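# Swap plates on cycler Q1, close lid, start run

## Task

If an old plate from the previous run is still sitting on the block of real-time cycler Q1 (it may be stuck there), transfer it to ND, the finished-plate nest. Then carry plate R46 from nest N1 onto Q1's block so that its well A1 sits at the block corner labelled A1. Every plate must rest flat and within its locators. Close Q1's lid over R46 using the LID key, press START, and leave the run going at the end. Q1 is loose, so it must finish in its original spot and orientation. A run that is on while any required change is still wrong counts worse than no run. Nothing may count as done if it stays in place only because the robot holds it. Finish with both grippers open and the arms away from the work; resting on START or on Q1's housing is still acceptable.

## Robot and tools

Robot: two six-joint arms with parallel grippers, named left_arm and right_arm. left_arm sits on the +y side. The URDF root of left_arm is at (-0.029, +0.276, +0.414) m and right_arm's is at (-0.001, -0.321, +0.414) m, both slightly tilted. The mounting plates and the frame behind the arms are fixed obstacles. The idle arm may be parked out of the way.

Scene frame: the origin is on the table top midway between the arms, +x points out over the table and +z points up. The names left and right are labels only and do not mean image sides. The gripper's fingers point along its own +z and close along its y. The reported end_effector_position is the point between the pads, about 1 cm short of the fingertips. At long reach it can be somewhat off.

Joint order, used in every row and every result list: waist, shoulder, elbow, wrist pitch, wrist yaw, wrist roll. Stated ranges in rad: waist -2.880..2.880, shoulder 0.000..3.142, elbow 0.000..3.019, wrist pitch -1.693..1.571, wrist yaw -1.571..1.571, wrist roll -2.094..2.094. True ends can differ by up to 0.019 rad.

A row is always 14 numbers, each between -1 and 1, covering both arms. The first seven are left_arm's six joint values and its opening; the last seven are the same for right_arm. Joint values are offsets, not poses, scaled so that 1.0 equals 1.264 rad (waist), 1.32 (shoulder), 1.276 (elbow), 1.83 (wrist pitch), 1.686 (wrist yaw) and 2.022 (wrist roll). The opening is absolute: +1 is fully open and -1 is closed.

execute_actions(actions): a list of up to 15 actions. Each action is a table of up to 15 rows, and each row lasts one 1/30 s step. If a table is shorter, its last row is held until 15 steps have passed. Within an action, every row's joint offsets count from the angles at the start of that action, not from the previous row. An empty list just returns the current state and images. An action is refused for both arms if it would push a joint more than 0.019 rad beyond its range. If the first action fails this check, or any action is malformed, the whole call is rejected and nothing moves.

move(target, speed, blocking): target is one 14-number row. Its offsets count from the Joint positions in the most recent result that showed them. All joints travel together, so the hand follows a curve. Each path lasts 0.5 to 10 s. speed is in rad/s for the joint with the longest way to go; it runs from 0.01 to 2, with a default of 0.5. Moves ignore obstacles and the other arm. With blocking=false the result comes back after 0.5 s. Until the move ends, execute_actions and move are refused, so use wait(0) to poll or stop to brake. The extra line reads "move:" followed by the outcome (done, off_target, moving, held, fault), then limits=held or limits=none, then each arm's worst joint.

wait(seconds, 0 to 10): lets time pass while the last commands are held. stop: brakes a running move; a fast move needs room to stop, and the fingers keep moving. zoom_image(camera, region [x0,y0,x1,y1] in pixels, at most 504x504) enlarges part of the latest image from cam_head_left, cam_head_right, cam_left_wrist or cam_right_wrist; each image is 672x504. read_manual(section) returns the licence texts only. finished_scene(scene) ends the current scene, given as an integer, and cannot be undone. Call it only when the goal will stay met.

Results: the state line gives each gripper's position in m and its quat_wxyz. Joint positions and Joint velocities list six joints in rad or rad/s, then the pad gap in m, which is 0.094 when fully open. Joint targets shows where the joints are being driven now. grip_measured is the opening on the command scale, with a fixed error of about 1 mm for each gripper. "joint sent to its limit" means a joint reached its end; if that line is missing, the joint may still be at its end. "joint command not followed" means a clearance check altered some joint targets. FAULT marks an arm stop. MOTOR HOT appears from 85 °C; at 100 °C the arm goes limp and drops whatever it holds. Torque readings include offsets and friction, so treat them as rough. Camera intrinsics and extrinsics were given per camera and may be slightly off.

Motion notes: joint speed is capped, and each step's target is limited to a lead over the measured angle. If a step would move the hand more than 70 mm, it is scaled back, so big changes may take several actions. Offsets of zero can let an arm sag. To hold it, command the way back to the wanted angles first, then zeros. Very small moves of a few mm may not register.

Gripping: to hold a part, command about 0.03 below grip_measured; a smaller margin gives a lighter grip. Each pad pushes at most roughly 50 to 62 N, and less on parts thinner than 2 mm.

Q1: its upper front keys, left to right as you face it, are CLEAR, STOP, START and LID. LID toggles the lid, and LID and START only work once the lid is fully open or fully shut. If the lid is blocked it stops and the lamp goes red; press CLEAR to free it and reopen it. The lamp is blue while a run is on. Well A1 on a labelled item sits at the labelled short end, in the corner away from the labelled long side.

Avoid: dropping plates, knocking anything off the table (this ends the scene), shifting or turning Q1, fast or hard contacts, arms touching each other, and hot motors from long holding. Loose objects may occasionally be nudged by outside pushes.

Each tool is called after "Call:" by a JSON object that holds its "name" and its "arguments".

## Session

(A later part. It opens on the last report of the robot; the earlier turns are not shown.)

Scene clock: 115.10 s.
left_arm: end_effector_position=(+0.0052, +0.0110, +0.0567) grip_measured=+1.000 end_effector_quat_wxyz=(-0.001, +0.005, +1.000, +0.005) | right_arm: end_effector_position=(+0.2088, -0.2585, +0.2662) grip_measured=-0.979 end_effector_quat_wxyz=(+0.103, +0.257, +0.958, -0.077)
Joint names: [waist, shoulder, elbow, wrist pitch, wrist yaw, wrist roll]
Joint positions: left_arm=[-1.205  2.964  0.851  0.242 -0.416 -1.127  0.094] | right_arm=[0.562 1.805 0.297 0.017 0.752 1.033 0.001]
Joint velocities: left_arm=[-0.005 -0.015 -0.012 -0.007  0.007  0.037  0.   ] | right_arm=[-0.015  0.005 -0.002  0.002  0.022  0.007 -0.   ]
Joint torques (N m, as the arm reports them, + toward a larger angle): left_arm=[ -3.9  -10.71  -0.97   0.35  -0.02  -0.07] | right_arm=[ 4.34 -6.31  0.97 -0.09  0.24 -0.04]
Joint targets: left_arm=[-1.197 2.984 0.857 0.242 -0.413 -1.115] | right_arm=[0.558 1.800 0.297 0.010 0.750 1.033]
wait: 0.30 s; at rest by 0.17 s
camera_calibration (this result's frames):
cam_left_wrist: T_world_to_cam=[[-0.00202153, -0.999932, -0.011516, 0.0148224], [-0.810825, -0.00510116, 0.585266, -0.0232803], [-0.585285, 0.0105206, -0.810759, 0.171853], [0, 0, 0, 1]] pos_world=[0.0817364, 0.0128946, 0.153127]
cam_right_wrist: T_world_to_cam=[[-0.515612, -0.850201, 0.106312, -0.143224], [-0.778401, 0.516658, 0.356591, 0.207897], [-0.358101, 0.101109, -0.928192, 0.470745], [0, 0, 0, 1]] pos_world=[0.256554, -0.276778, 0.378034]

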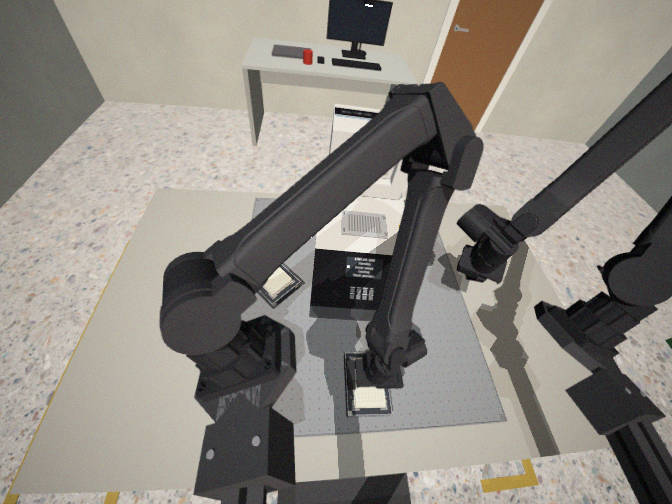

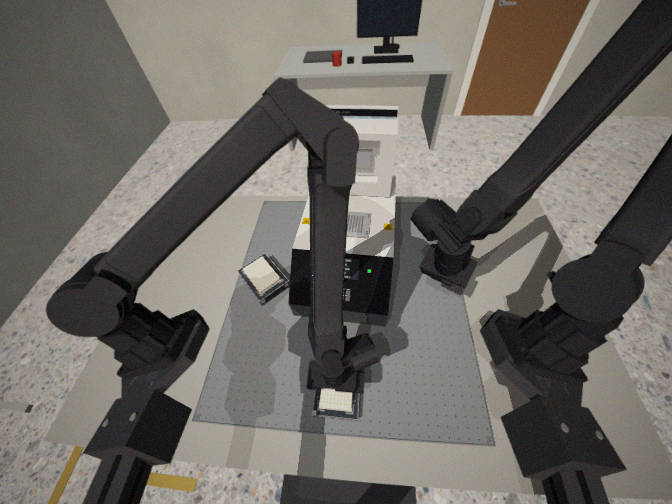

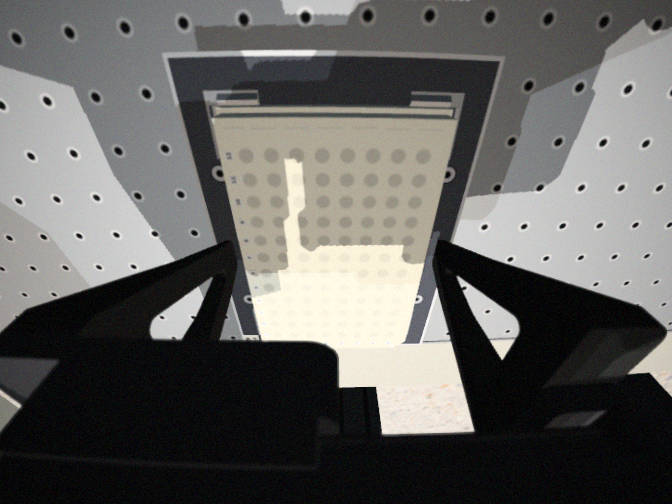

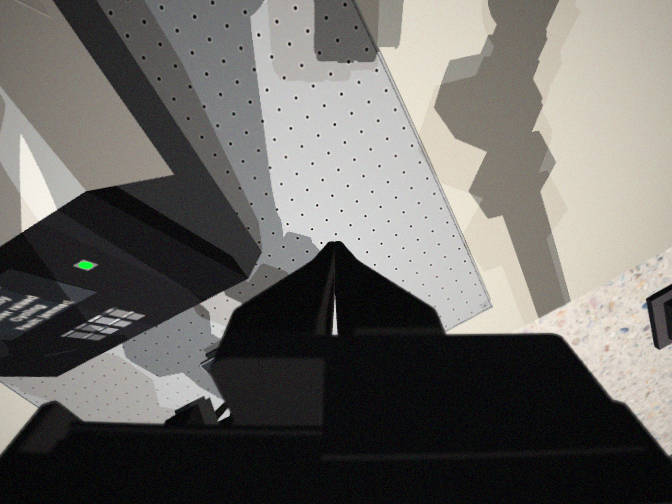

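Call:
{"name": "execute_actions", "arguments": {"actions": [[[0.004,0.010,0.002,0,0,0.003,0.94,-0.003,-0.0038,0,-0.004,-0.0012,0,-1],[0.002,0.008,0,0,0,0.003,0.88,-0.003,-0.0038,0,-0.004,-0.0012,0,-1],[0,0.005,0,0,0,0.003,0.83,-0.003,-0.0038,0,-0.004,-0.0012,0,-1],[0,0.005,0,0,0,0.003,0.79,-0.003,-0.0038,0,-0.004,-0.0012,0,-1],[0,0.005,0,0,0,0.003,0.76,-0.003,-0.0038,0,-0.004,-0.0012,0,-1],[0,0.005,0,0,0,0.003,0.745,-0.003,-0.0038,0,-0.004,-0.0012,0,-1],[0,0.005,0,0,0,0.003,0.735,-0.003,-0.0038,0,-0.004,-0.0012,0,-1],[0,0.005,0,0,0,0.003,0.725,-0.003,-0.0038,0,-0.004,-0.0012,0,-1],[0,0.005,0,0,0,0.003,0.715,-0.003,-0.0038,0,-0.004,-0.0012,0,-1],[0,0.005,0,0,0,0.003,0.707,-0.003,-0.0038,0,-0.004,-0.0012,0,-1],[0,0.005,0,0,0,0.003,0.70,-0.003,-0.0038,0,-0.004,-0.0012,0,-1],[0,0.005,0,0,0,0.003,0.692,-0.003,-0.0038,0,-0.004,-0.0012,0,-1],[0,0.005,0,0,0,0.003,0.684,-0.003,-0.0038,0,-0.004,-0.0012,0,-1],[0,0.005,0,0,0,0.003,0.675,-0.003,-0.0038,0,-0.004,-0.0012,0,-1],[0,0.005,0,0,0,0.003,0.668,-0.003,-0.0038,0,-0.004,-0.0012,0,-1]]]}}

Call:
{"name": "wait", "arguments": {"seconds": 0.3}}

Scene clock: 116.40 s.
left_arm: end_effector_position=(+0.0052, +0.0110, +0.0567) grip_measured=+0.704 end_effector_quat_wxyz=(-0.001, +0.005, +1.000, +0.005) | right_arm: end_effector_position=(+0.2088, -0.2585, +0.2662) grip_measured=-0.979 end_effector_quat_wxyz=(+0.103, +0.257, +0.958, -0.077)
Joint names: [waist, shoulder, elbow, wrist pitch, wrist yaw, wrist roll]
Joint positions: left_arm=[-1.205  2.964  0.851  0.242 -0.416 -1.127  0.08 ] | right_arm=[0.562 1.805 0.297 0.017 0.752 1.033 0.001]
Joint velocities: left_arm=[-0.015 -0.005  0.012  0.002 -0.037 -0.11  -0.   ] | right_arm=[-0.005 -0.005 -0.002  0.002 -0.007 -0.007  0.001]
Joint torques (N m, as the arm reports them, + toward a larger angle): left_arm=[ -4.42 -11.93  -1.39   0.41  -0.12  -0.12] | right_arm=[ 4.32 -6.29  0.97 -0.09  0.24 -0.03]
Joint targets: left_arm=[-1.205 2.971 0.851 0.242 -0.415 -1.121] | right_arm=[0.558 1.800 0.297 0.010 0.750 1.033]
camera_calibration (this result's frames):
cam_left_wrist: T_world_to_cam=[[-0.00202153, -0.999932, -0.011516, 0.0148224], [-0.810825, -0.00510116, 0.585266, -0.0232803], [-0.585285, 0.0105206, -0.810759, 0.171853], [0, 0, 0, 1]] pos_world=[0.0817364, 0.0128946, 0.153127]
cam_right_wrist: T_world_to_cam=[[-0.515612, -0.850201, 0.106312, -0.143224], [-0.778401, 0.516658, 0.356591, 0.207897], [-0.358101, 0.101109, -0.928192, 0.470745], [0, 0, 0, 1]] pos_world=[0.256554, -0.276778, 0.378034]

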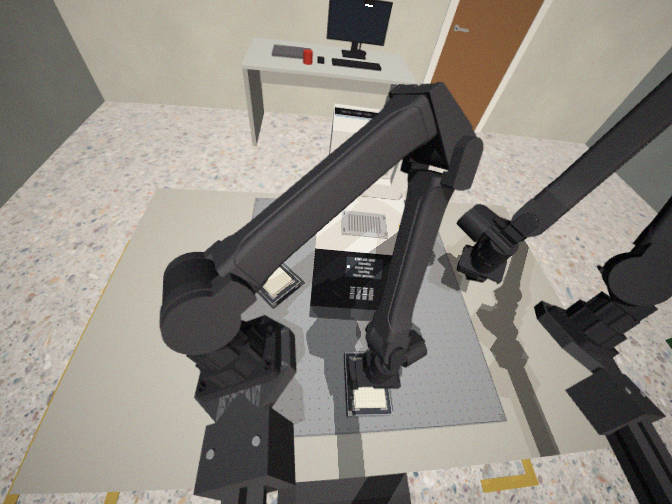

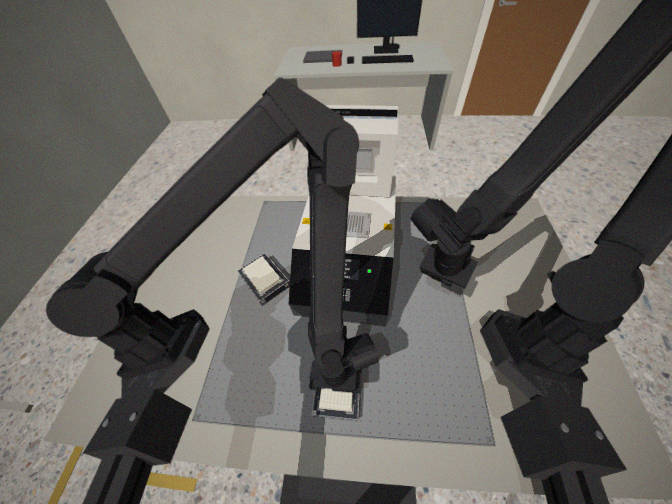

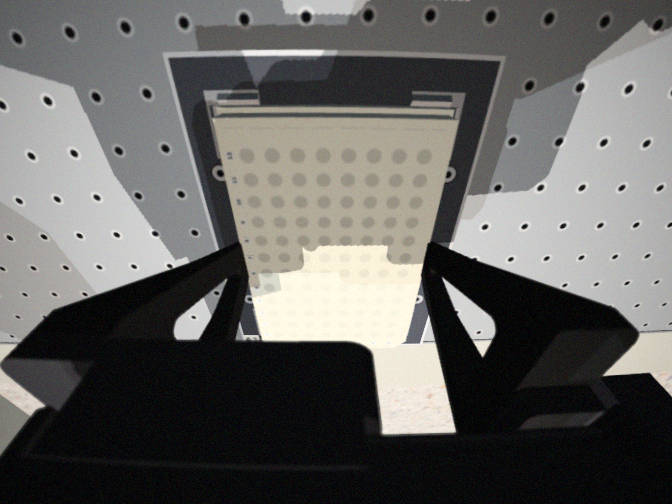

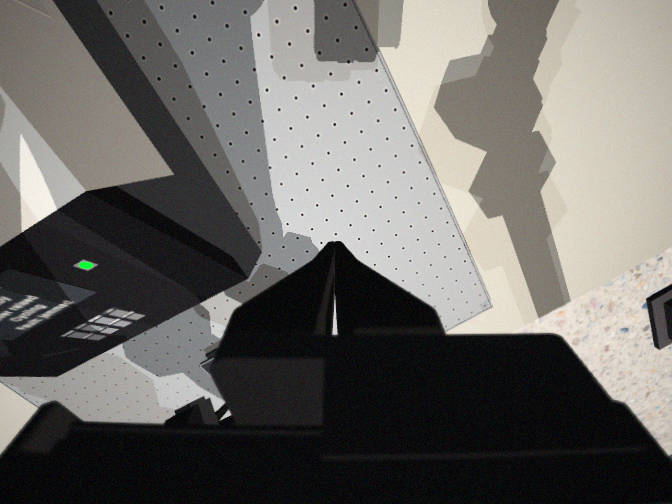

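Scene clock: 116.70 s.
left_arm: end_effector_position=(+0.0052, +0.0110, +0.0567) grip_measured=+0.704 end_effector_quat_wxyz=(-0.001, +0.005, +1.000, +0.005) | right_arm: end_effector_position=(+0.2088, -0.2585, +0.2662) grip_measured=-0.979 end_effector_quat_wxyz=(+0.103, +0.257, +0.958, -0.077)
Joint names: [waist, shoulder, elbow, wrist pitch, wrist yaw, wrist roll]
Joint positions: left_arm=[-1.205  2.964  0.851  0.242 -0.416 -1.127  0.08 ] | right_arm=[0.562 1.805 0.297 0.017 0.752 1.033 0.001]
Joint velocities: left_arm=[-0.015  0.005  0.012 -0.012  0.007 -0.066 -0.001] | right_arm=[-0.015 -0.005  0.002  0.002 -0.022 -0.037 -0.001]
Joint torques (N m, as the arm reports them, + toward a larger angle): left_arm=[ -4.35 -12.02  -1.43   0.36  -0.12  -0.12] | right_arm=[ 4.34 -6.26  0.97 -0.09  0.24 -0.03]
Joint targets: left_arm=[-1.205 2.971 0.851 0.242 -0.415 -1.121] | right_arm=[0.558 1.800 0.297 0.010 0.750 1.033]
wait: 0.30 s; at rest by 0.17 s
camera_calibration (this result's frames):
cam_left_wrist: T_world_to_cam=[[-0.00202153, -0.999932, -0.011516, 0.0148224], [-0.810825, -0.00510116, 0.585266, -0.0232803], [-0.585285, 0.0105206, -0.810759, 0.171853], [0, 0, 0, 1]] pos_world=[0.0817364, 0.0128946, 0.153127]
cam_right_wrist: T_world_to_cam=[[-0.515612, -0.850201, 0.106312, -0.143224], [-0.778401, 0.516658, 0.356591, 0.207897], [-0.358101, 0.101109, -0.928192, 0.470745], [0, 0, 0, 1]] pos_world=[0.256554, -0.276778, 0.378034]

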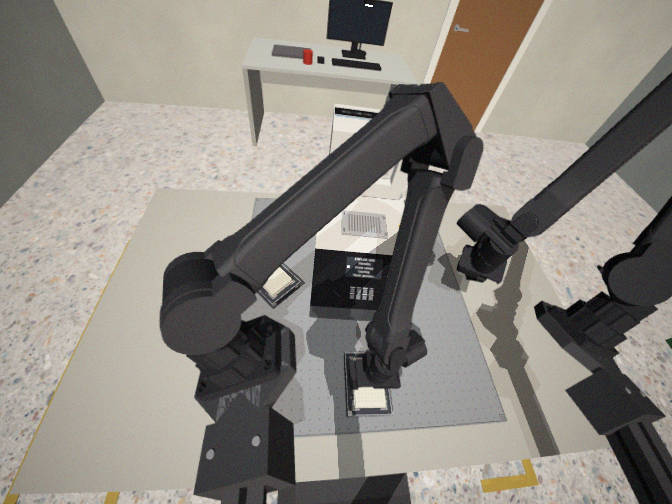

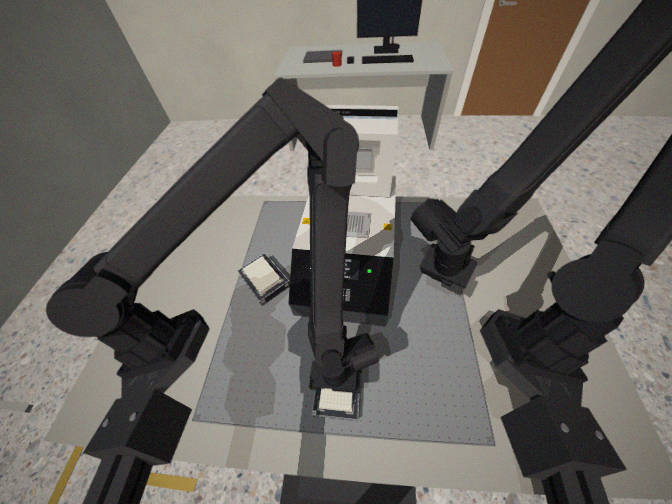

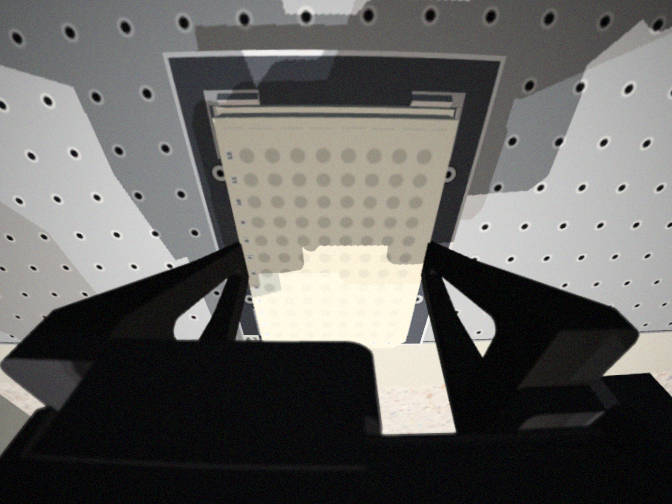

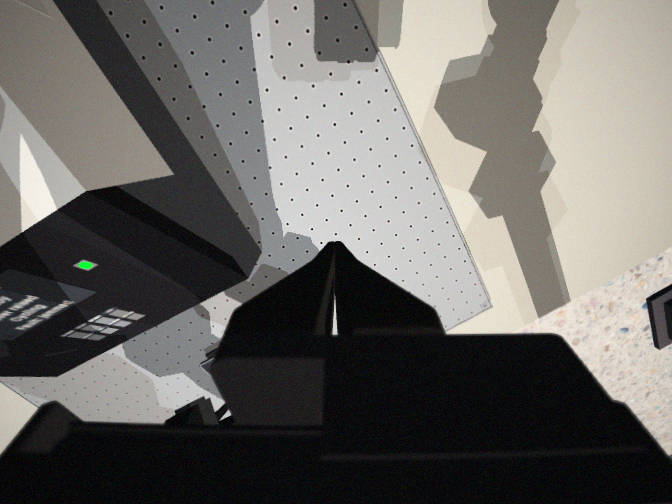

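Call:
{"name": "execute_actions", "arguments": {"actions": [[[-0.003,-0.006,-0.003,0,0,-0.002,0.668,-0.003,-0.0038,0,-0.004,-0.0012,0,-1],[-0.005,-0.013,-0.006,0,0,-0.004,0.668,-0.003,-0.0038,0,-0.004,-0.0012,0,-1],[-0.007,-0.018,-0.008,0,0,-0.005,0.668,-0.003,-0.0038,0,-0.004,-0.0012,0,-1],[-0.008,-0.021,-0.010,0,0,-0.006,0.668,-0.003,-0.0038,0,-0.004,-0.0012,0,-1],[-0.009,-0.023,-0.011,0,0,-0.007,0.668,-0.003,-0.0038,0,-0.004,-0.0012,0,-1],[-0.0103,-0.0247,-0.0125,0,0,-0.008,0.668,-0.003,-0.0038,0,-0.004,-0.0012,0,-1],[-0.0116,-0.0264,-0.014,0,0,-0.009,0.668,-0.003,-0.0038,0,-0.004,-0.0012,0,-1],[-0.0129,-0.0281,-0.0157,0,0,-0.010,0.668,-0.003,-0.0038,0,-0.004,-0.0012,0,-1],[-0.0142,-0.0298,-0.0174,0,0,-0.011,0.668,-0.003,-0.0038,0,-0.004,-0.0012,0,-1],[-0.0155,-0.0315,-0.0191,0,0,-0.012,0.668,-0.003,-0.0038,0,-0.004,-0.0012,0,-1],[-0.0168,-0.0332,-0.0208,0,0,-0.013,0.668,-0.003,-0.0038,0,-0.004,-0.0012,0,-1],[-0.0181,-0.035,-0.0225,0,0,-0.014,0.668,-0.003,-0.0038,0,-0.004,-0.0012,0,-1],[-0.0194,-0.037,-0.0242,0,0,-0.015,0.668,-0.003,-0.0038,0,-0.004,-0.0012,0,-1],[-0.0207,-0.039,-0.026,0,0,-0.016,0.668,-0.003,-0.0038,0,-0.004,-0.0012,0,-1],[-0.022,-0.041,-0.028,0,0,-0.016,0.668,-0.003,-0.0038,0,-0.004,-0.0012,0,-1]]]}}

Call:
{"name": "wait", "arguments": {"seconds": 0.3}}

Scene clock: 120.33 s.
left_arm: end_effector_position=(+0.0064, +0.0106, +0.0635) grip_measured=+0.704 end_effector_quat_wxyz=(+0.003, +0.003, +1.000, +0.003) | right_arm: end_effector_position=(+0.2088, -0.2585, +0.2662) grip_measured=-0.979 end_effector_quat_wxyz=(+0.103, +0.257, +0.958, -0.077)
Joint names: [waist, shoulder, elbow, wrist pitch, wrist yaw, wrist roll]
Joint positions: left_arm=[-1.218  2.946  0.836  0.242 -0.416 -1.141  0.08 ] | right_arm=[0.562 1.805 0.297 0.017 0.752 1.033 0.001]
Joint velocities: left_arm=[-0.063 -0.103 -0.085  0.002  0.007 -0.051 -0.   ] | right_arm=[ 0.005 -0.015 -0.002 -0.007  0.022  0.051  0.001]
Joint torques (N m, as the arm reports them, + toward a larger angle): left_arm=[ -4.75 -15.41  -2.67   0.39  -0.13  -0.25] | right_arm=[ 4.32 -6.29  0.97 -0.08  0.24 -0.03]
Joint targets: left_arm=[-1.233 2.910 0.816 0.242 -0.416 -1.159] | right_arm=[0.558 1.800 0.297 0.010 0.750 1.033]
camera_calibration (this result's frames):
cam_left_wrist: T_world_to_cam=[[0.00217329, -0.999982, -0.00559134, 0.0141019], [-0.814908, -0.00501169, 0.579569, -0.025948], [-0.579586, 0.00329686, -0.814904, 0.178427], [0, 0, 0, 1]] pos_world=[0.0822379, 0.0133833, 0.160518]
cam_right_wrist: T_world_to_cam=[[-0.515612, -0.850201, 0.106312, -0.143224], [-0.778401, 0.516658, 0.356591, 0.207897], [-0.358101, 0.101109, -0.928192, 0.470745], [0, 0, 0, 1]] pos_world=[0.256554, -0.276778, 0.378034]

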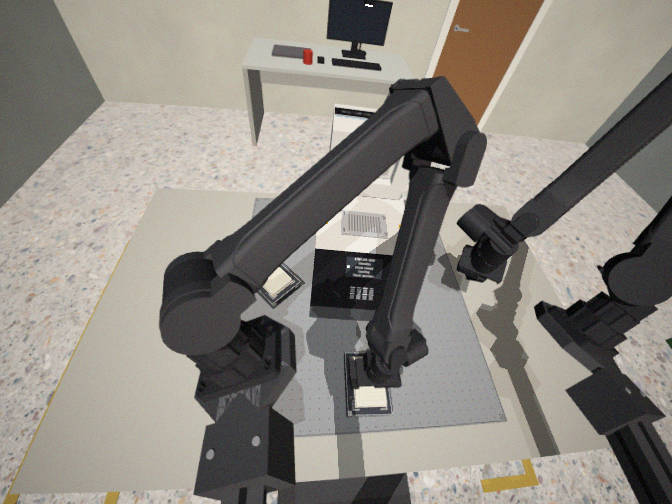

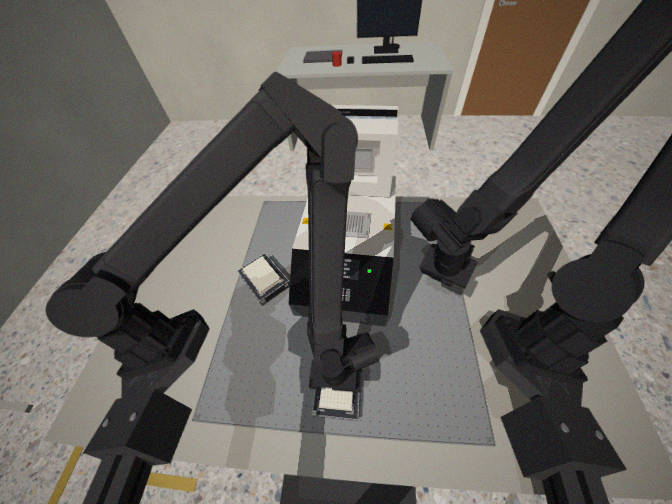

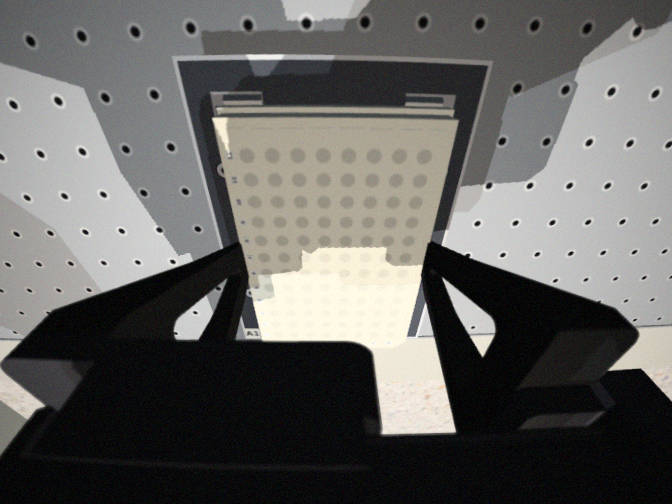

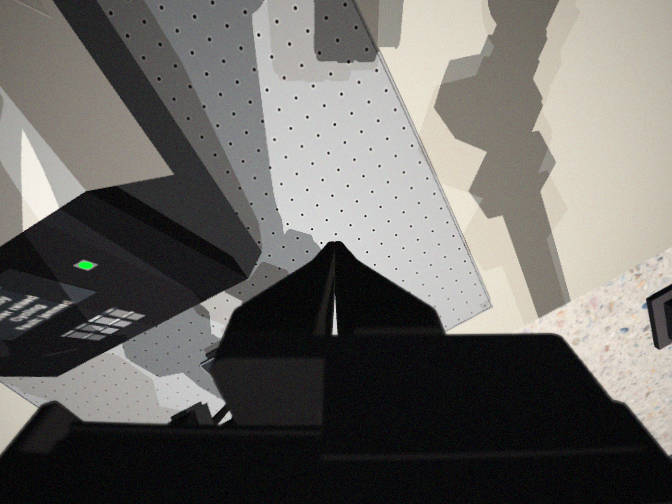

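Scene clock: 120.63 s.
left_arm: end_effector_position=(+0.0075, +0.0094, +0.0665) grip_measured=+0.704 end_effector_quat_wxyz=(+0.005, +0.002, +1.000, +0.000) | right_arm: end_effector_position=(+0.2088, -0.2585, +0.2662) grip_measured=-0.979 end_effector_quat_wxyz=(+0.103, +0.257, +0.958, -0.077)
Joint names: [waist, shoulder, elbow, wrist pitch, wrist yaw, wrist roll]
Joint positions: left_arm=[-1.223  2.937  0.831  0.242 -0.416 -1.147  0.08 ] | right_arm=[0.562 1.805 0.297 0.017 0.752 1.033 0.001]
Joint velocities: left_arm=[-0.005  0.005 -0.012  0.007 -0.022  0.022 -0.001] | right_arm=[-0.005 -0.015  0.002  0.002  0.081 -0.095  0.001]
Joint torques (N m, as the arm reports them, + toward a larger angle): left_arm=[ -5.06 -15.06  -2.49   0.41  -0.13  -0.27] | right_arm=[ 4.36 -6.27  0.97 -0.09  0.24 -0.03]
Joint targets: left_arm=[-1.233 2.910 0.816 0.242 -0.416 -1.159] | right_arm=[0.558 1.800 0.297 0.010 0.750 1.033]
wait: 0.30 s; no rest
camera_calibration (this result's frames):
cam_left_wrist: T_world_to_cam=[[0.00501514, -0.999987, -0.00130451, 0.0126312], [-0.816845, -0.00484915, 0.576837, -0.0265462], [-0.576835, -0.00182733, -0.816858, 0.181673], [0, 0, 0, 1]] pos_world=[0.0830477, 0.0128343, 0.16373]
cam_right_wrist: T_world_to_cam=[[-0.515612, -0.850201, 0.106312, -0.143224], [-0.778401, 0.516658, 0.356591, 0.207897], [-0.358101, 0.101109, -0.928192, 0.470745], [0, 0, 0, 1]] pos_world=[0.256554, -0.276778, 0.378034]

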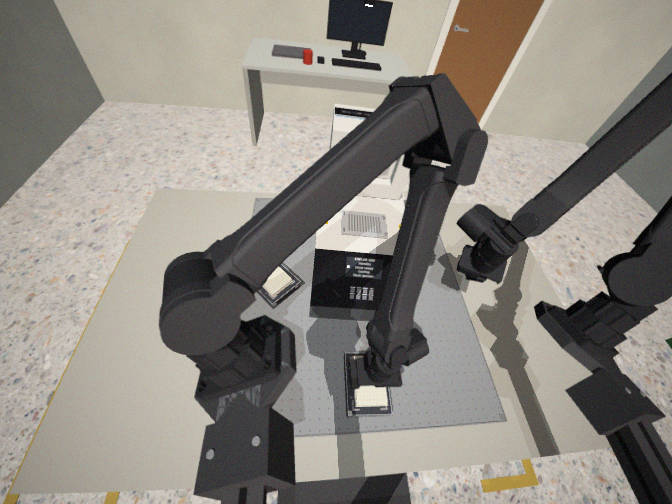

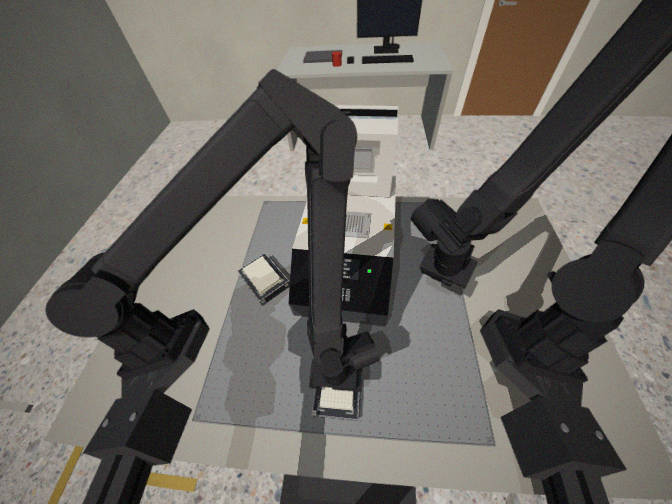

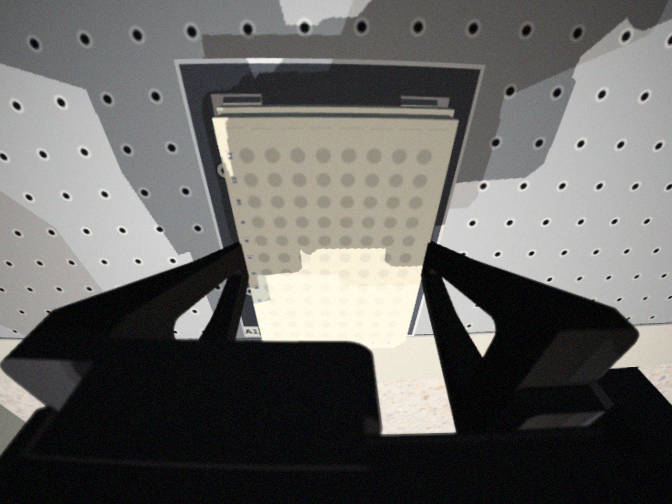

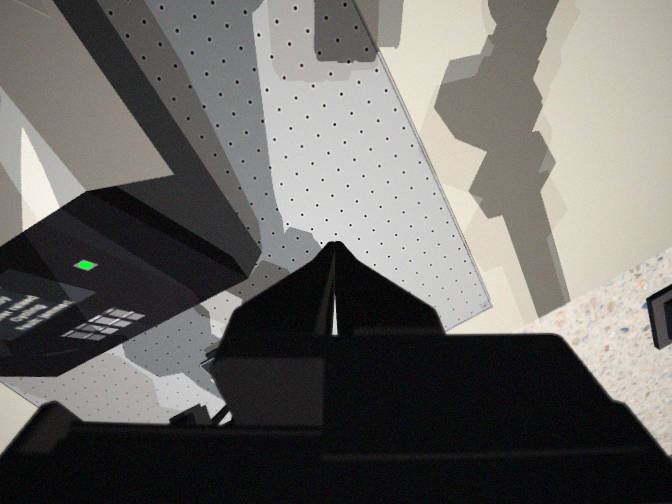

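Call:
{"name": "move", "arguments": {"target": [0.1412,-0.6728,-0.1137,-0.3659,-0.0214,0.567,0.668,-0.003,-0.0038,0,-0.004,-0.0012,0,-1], "speed": 0.9}}

Scene clock: 123.03 s.
left_arm: end_effector_position=(+0.1716, +0.0277, +0.2942) grip_measured=+0.704 end_effector_quat_wxyz=(+0.004, +0.457, +0.889, -0.003) | right_arm: end_effector_position=(+0.2088, -0.2585, +0.2662) grip_measured=-0.979 end_effector_quat_wxyz=(+0.103, +0.257, +0.958, -0.077)
Joint names: [waist, shoulder, elbow, wrist pitch, wrist yaw, wrist roll]
Joint positions: left_arm=[-1.049  2.057  0.691 -0.413 -0.45  -0.012  0.08 ] | right_arm=[0.562 1.805 0.297 0.017 0.752 1.033 0.001]
Joint velocities: left_arm=[ 0.005 -0.015 -0.022 -0.022  0.037 -0.037 -0.001] | right_arm=[-0.015 -0.024  0.007  0.017  0.037 -0.037 -0.   ]
Joint torques (N m, as the arm reports them, + toward a larger angle): left_arm=[ -4.9  -11.41   3.02  -0.12  -0.1   -0.07] | right_arm=[ 4.35 -6.33  0.98 -0.09  0.24 -0.03]
Joint targets: left_arm=[-1.044 2.049 0.686 -0.428 -0.452 -0.000] | right_arm=[0.558 1.800 0.297 0.010 0.750 1.033]
move: done; limits=none; left_arm: farthest joint: the wrist pitch, 0.015 radians from its target (0.670 radians at the start); right_arm: farthest joint: the wrist pitch, 0.007 radians from its target (0.007 radians at the start)
camera_calibration (this result's frames):
cam_left_wrist: T_world_to_cam=[[-0.808201, -0.588907, 0.0005211, 0.157994], [-0.480973, 0.660585, 0.576448, -0.0997903], [-0.339819, 0.465635, -0.817134, 0.408824], [0, 0, 0, 1]] pos_world=[0.21862, -0.0313988, 0.391505]
cam_right_wrist: T_world_to_cam=[[-0.515612, -0.850201, 0.106312, -0.143224], [-0.778401, 0.516658, 0.356591, 0.207897], [-0.358101, 0.101109, -0.928192, 0.470745], [0, 0, 0, 1]] pos_world=[0.256554, -0.276778, 0.378034]

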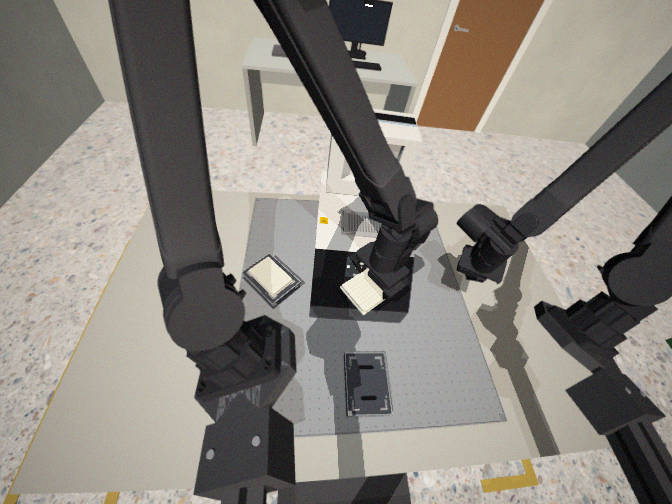

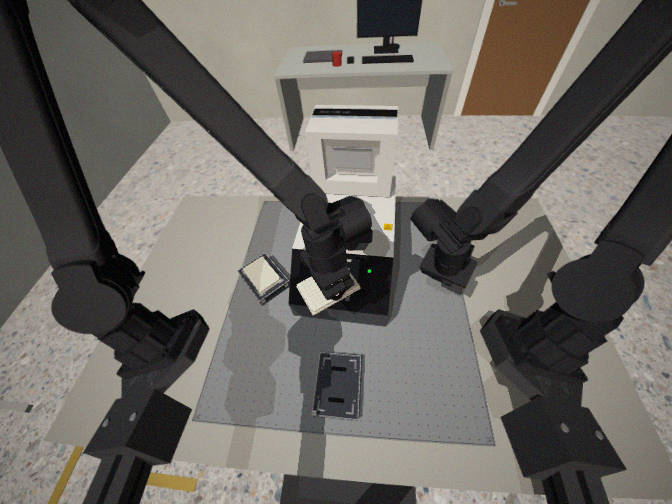

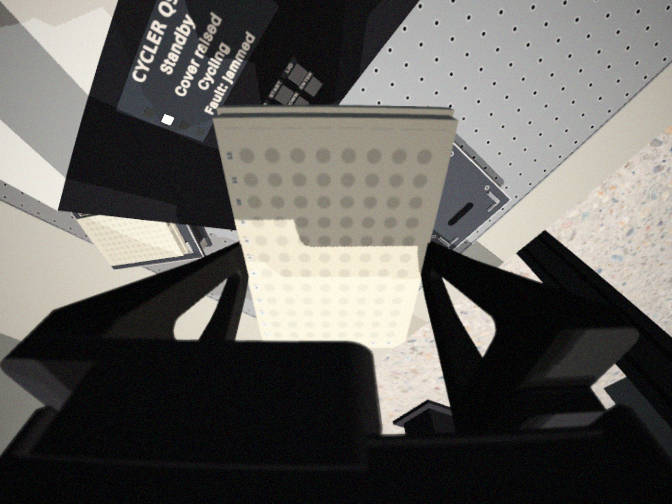

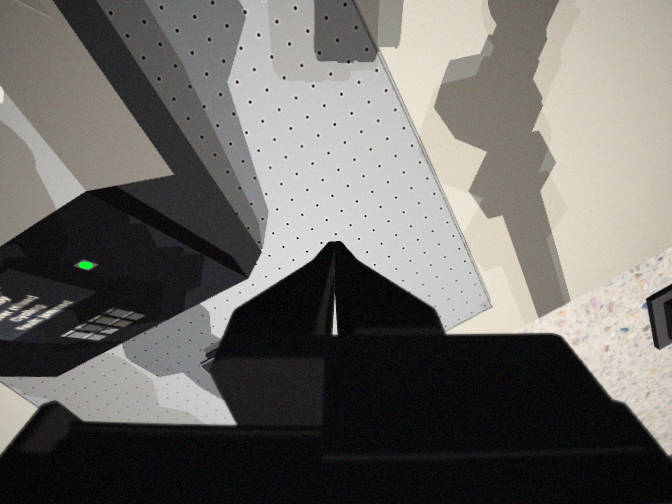

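Call:
{"name": "move", "arguments": {"target": [0.2926,0.1480,0.5292,-0.1556,-0.0295,0.5497,0.668,-0.003,-0.0038,0,-0.004,-0.0012,0,-1], "speed": 0.9}}

Scene clock: 125.97 s.
left_arm: end_effector_position=(+0.4471, +0.0029, +0.2688) grip_measured=+0.704 end_effector_quat_wxyz=(+0.008, +0.726, +0.688, +0.003) | right_arm: end_effector_position=(+0.2088, -0.2585, +0.2662) grip_measured=-0.979 end_effector_quat_wxyz=(+0.103, +0.257, +0.958, -0.077)
Joint names: [waist, shoulder, elbow, wrist pitch, wrist yaw, wrist roll]
Joint positions: left_arm=[-0.672  2.23   1.337 -0.683 -0.499  1.087  0.08 ] | right_arm=[0.562 1.805 0.297 0.017 0.752 1.033 0.001]
Joint velocities: left_arm=[-0.015 -0.015  0.007 -0.002 -0.081  0.007 -0.   ] | right_arm=[-0.005 -0.005  0.002  0.002 -0.037  0.022  0.   ]
Joint torques (N m, as the arm reports them, + toward a larger angle): left_arm=[ -8.77 -15.36   7.13  -0.19   0.01  -0.06] | right_arm=[ 4.34 -6.26  0.97 -0.09  0.24 -0.04]
Joint targets: left_arm=[-0.679 2.252 1.366 -0.698 -0.500 1.099] | right_arm=[0.558 1.800 0.297 0.010 0.750 1.033]
move: off_target (left_arm); limits=none; left_arm: farthest joint: the elbow, 0.029 radians from its target (0.675 radians at the start); right_arm: farthest joint: the wrist pitch, 0.007 radians from its target (0.007 radians at the start)
camera_calibration (this result's frames):
cam_left_wrist: T_world_to_cam=[[-0.998892, 0.0444284, -0.0155167, 0.453865], [0.0272418, 0.814757, 0.579163, -0.164615], [0.0383736, 0.578098, -0.815064, 0.323205], [0, 0, 0, 1]] pos_world=[0.445444, -0.0728875, 0.365814]
cam_right_wrist: T_world_to_cam=[[-0.515612, -0.850201, 0.106312, -0.143224], [-0.778401, 0.516658, 0.356591, 0.207897], [-0.358101, 0.101109, -0.928192, 0.470745], [0, 0, 0, 1]] pos_world=[0.256554, -0.276778, 0.378034]

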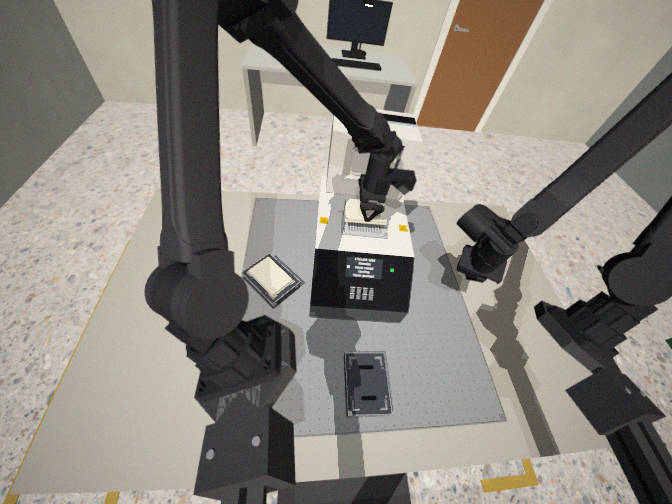

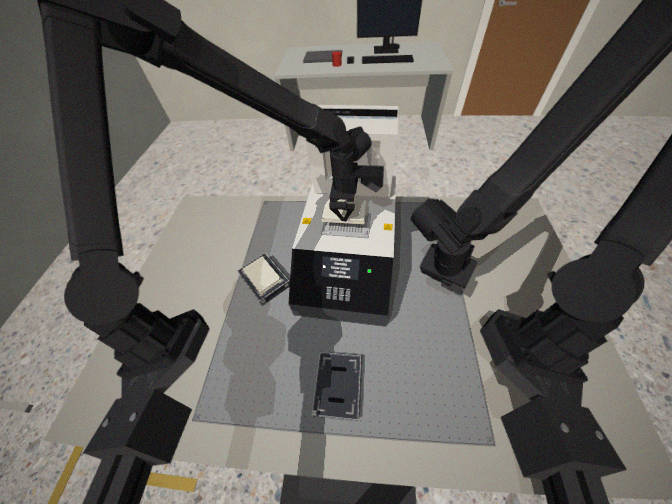

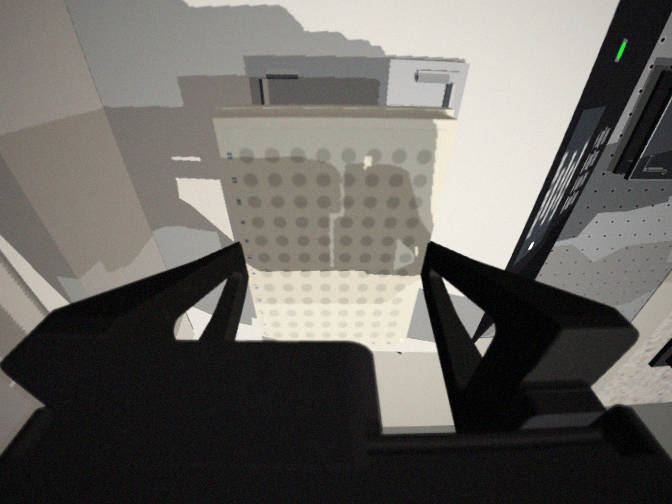

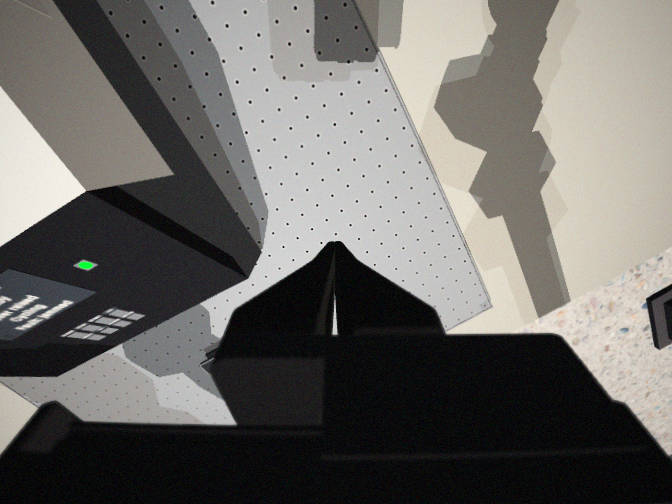

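Call:
{"name": "execute_actions", "arguments": {"actions": [[[0,0.017,0.018,0,0,0.006,0.668,-0.003,-0.0038,0,-0.004,-0.0012,0,-1],[0.003,0.019,0.015,0.006,0,0.0066,0.668,-0.003,-0.0038,0,-0.004,-0.0012,0,-1],[0.005,0.0215,0.012,0.010,0,0.0072,0.668,-0.003,-0.0038,0,-0.004,-0.0012,0,-1],[0.006,0.0245,0.012,0.012,0,0.0078,0.668,-0.003,-0.0038,0,-0.004,-0.0012,0,-1],[0.007,0.028,0.012,0.014,0.001,0.0085,0.668,-0.003,-0.0038,0,-0.004,-0.0012,0,-1],[0.0075,0.0315,0.012,0.016,0.001,0.0092,0.668,-0.003,-0.0038,0,-0.004,-0.0012,0,-1],[0.008,0.035,0.012,0.018,0.001,0.010,0.668,-0.003,-0.0038,0,-0.004,-0.0012,0,-1],[0.0085,0.0385,0.012,0.020,0.001,0.0108,0.668,-0.003,-0.0038,0,-0.004,-0.0012,0,-1],[0.009,0.042,0.012,0.022,0.001,0.0116,0.668,-0.003,-0.0038,0,-0.004,-0.0012,0,-1],[0.0095,0.045,0.012,0.024,0.001,0.0124,0.668,-0.003,-0.0038,0,-0.004,-0.0012,0,-1],[0.010,0.0475,0.012,0.026,0.001,0.0131,0.668,-0.003,-0.0038,0,-0.004,-0.0012,0,-1],[0.0104,0.0495,0.012,0.028,0.001,0.0137,0.668,-0.003,-0.0038,0,-0.004,-0.0012,0,-1],[0.0108,0.051,0.012,0.0295,0.001,0.0142,0.668,-0.003,-0.0038,0,-0.004,-0.0012,0,-1],[0.0108,0.052,0.012,0.0308,0.001,0.0145,0.668,-0.003,-0.0038,0,-0.004,-0.0012,0,-1]]]}}

Call:
{"name": "wait", "arguments": {"seconds": 0.4}}

Scene clock: 127.37 s.
left_arm: end_effector_position=(+0.4375, -0.0026, +0.2448) grip_measured=+0.704 end_effector_quat_wxyz=(+0.001, +0.731, +0.682, +0.001) | right_arm: end_effector_position=(+0.2088, -0.2585, +0.2662) grip_measured=-0.979 end_effector_quat_wxyz=(+0.103, +0.257, +0.958, -0.077)
Joint names: [waist, shoulder, elbow, wrist pitch, wrist yaw, wrist roll]
Joint positions: left_arm=[-0.667  2.279  1.337 -0.648 -0.499  1.101  0.08 ] | right_arm=[0.562 1.805 0.297 0.017 0.752 1.033 0.001]
Joint velocities: left_arm=[ 0.034  0.103 -0.002  0.032 -0.051  0.007 -0.001] | right_arm=[-0.005  0.005 -0.012 -0.002  0.022 -0.007 -0.001]
Joint torques (N m, as the arm reports them, + toward a larger angle): left_arm=[ -7.64 -16.13   5.79   0.96   0.13  -0.07] | right_arm=[ 4.31 -6.27  0.95 -0.09  0.24 -0.04]
Joint targets: left_arm=[-0.658 2.299 1.352 -0.627 -0.497 1.117] | right_arm=[0.558 1.800 0.297 0.010 0.750 1.033]
camera_calibration (this result's frames):
cam_left_wrist: T_world_to_cam=[[-0.998178, 0.0602698, -0.00290148, 0.44072], [0.0472003, 0.809871, 0.584706, -0.156095], [0.03759, 0.583504, -0.81124, 0.306664], [0, 0, 0, 1]] pos_world=[0.435757, -0.0790852, 0.341326]
cam_right_wrist: T_world_to_cam=[[-0.515612, -0.850201, 0.106312, -0.143224], [-0.778401, 0.516658, 0.356591, 0.207897], [-0.358101, 0.101109, -0.928192, 0.470745], [0, 0, 0, 1]] pos_world=[0.256554, -0.276778, 0.378034]

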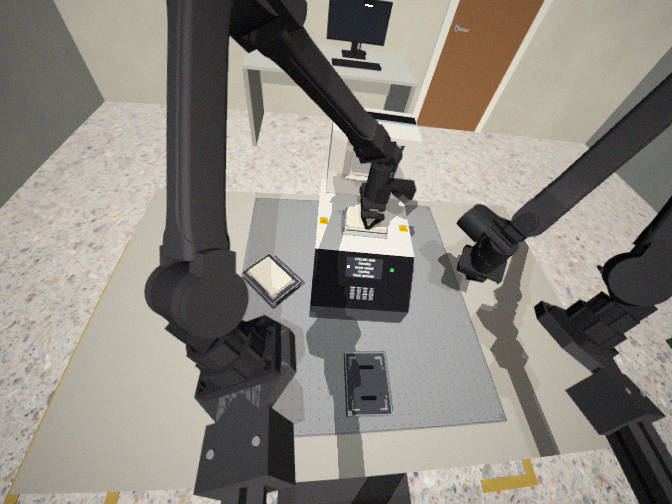

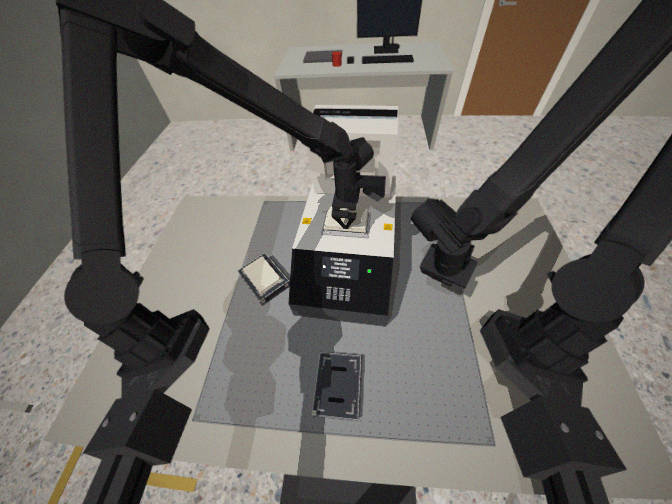

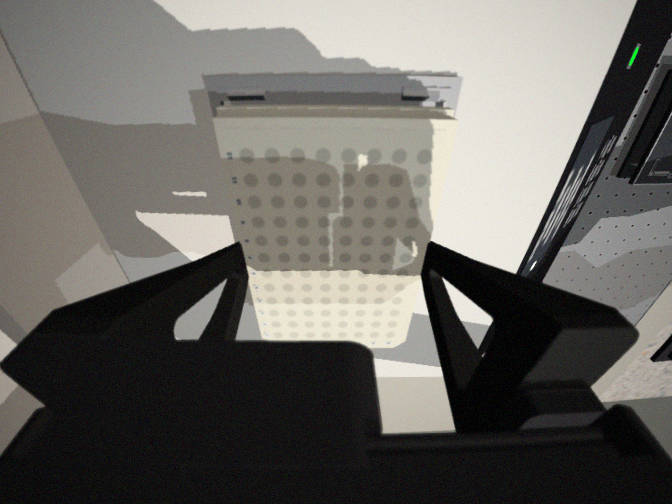

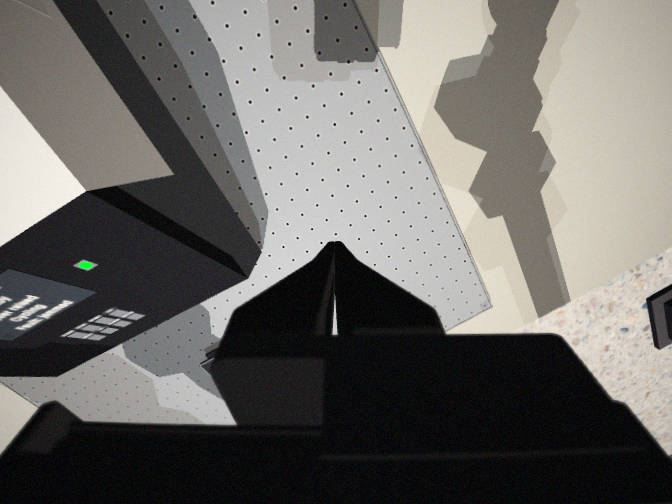

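Scene clock: 127.77 s.
left_arm: end_effector_position=(+0.4363, -0.0028, +0.2416) grip_measured=+0.704 end_effector_quat_wxyz=(-0.000, +0.732, +0.681, +0.001) | right_arm: end_effector_position=(+0.2088, -0.2585, +0.2662) grip_measured=-0.979 end_effector_quat_wxyz=(+0.103, +0.257, +0.958, -0.077)
Joint names: [waist, shoulder, elbow, wrist pitch, wrist yaw, wrist roll]
Joint positions: left_arm=[-0.665  2.285  1.337 -0.643 -0.499  1.105  0.08 ] | right_arm=[0.562 1.805 0.297 0.017 0.752 1.033 0.001]
Joint velocities: left_arm=[-0.024 -0.015 -0.007  0.007 -0.081 -0.007  0.   ] | right_arm=[ 0.005 -0.015 -0.007 -0.007 -0.007 -0.081 -0.001]
Joint torques (N m, as the arm reports them, + toward a larger angle): left_arm=[ -7.95 -16.07   5.85   0.98   0.13  -0.07] | right_arm=[ 4.36 -6.28  0.97 -0.09  0.24 -0.04]
Joint targets: left_arm=[-0.658 2.299 1.352 -0.627 -0.497 1.117] | right_arm=[0.558 1.800 0.297 0.010 0.750 1.033]
wait: 0.40 s; at rest by 0.33 s
camera_calibration (this result's frames):
cam_left_wrist: T_world_to_cam=[[-0.997996, 0.0632697, -0.000747482, 0.438953], [0.0508504, 0.809015, 0.585584, -0.155786], [0.0376544, 0.584372, -0.810612, 0.304066], [0, 0, 0, 1]] pos_world=[0.434545, -0.0794266, 0.338033]
cam_right_wrist: T_world_to_cam=[[-0.515612, -0.850201, 0.106312, -0.143224], [-0.778401, 0.516658, 0.356591, 0.207897], [-0.358101, 0.101109, -0.928192, 0.470745], [0, 0, 0, 1]] pos_world=[0.256554, -0.276778, 0.378034]

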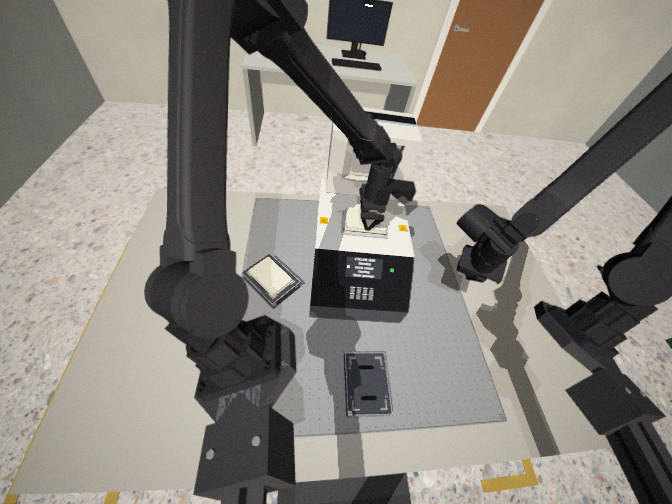

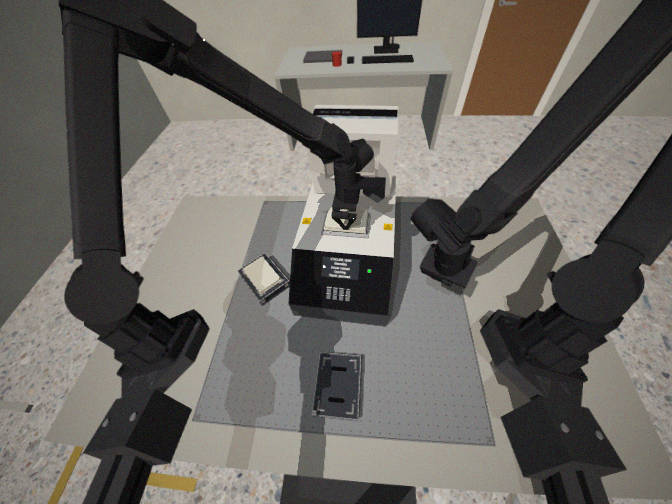

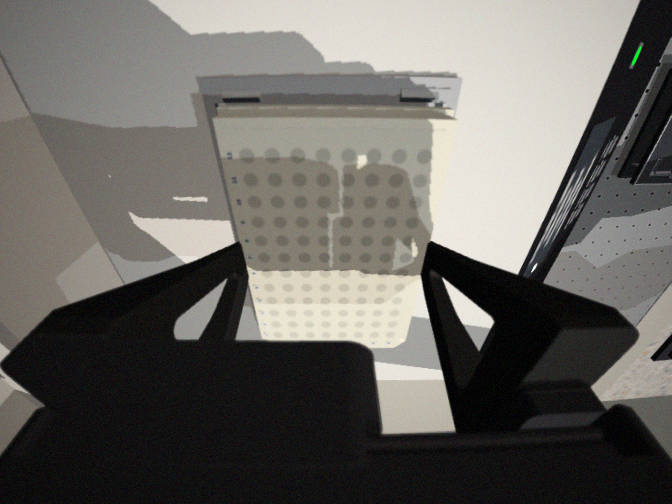

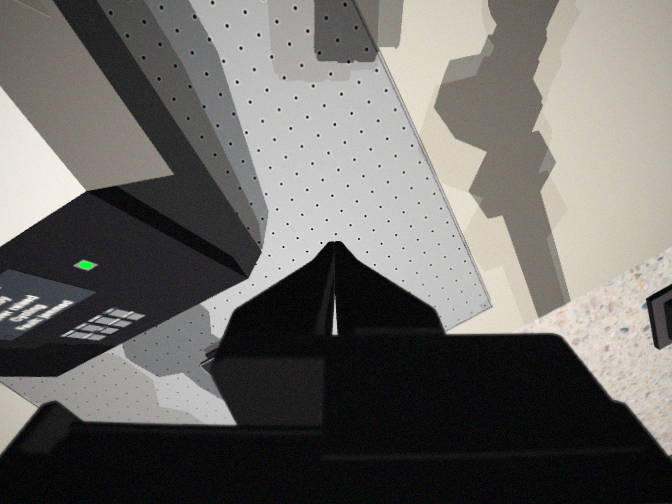

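Call:
{"name": "zoom_image", "arguments": {"camera": "cam_left_wrist", "region": [185, 60, 485, 200]}}

Region (185, 60, 485, 200) of cam_left_wrist's 672x504 image, scaled by 1.680, with more detail than that image has; it fills the top 235 rows of this view, and the rest is white.

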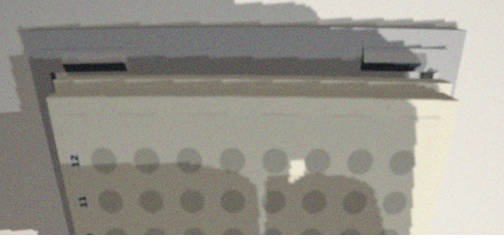

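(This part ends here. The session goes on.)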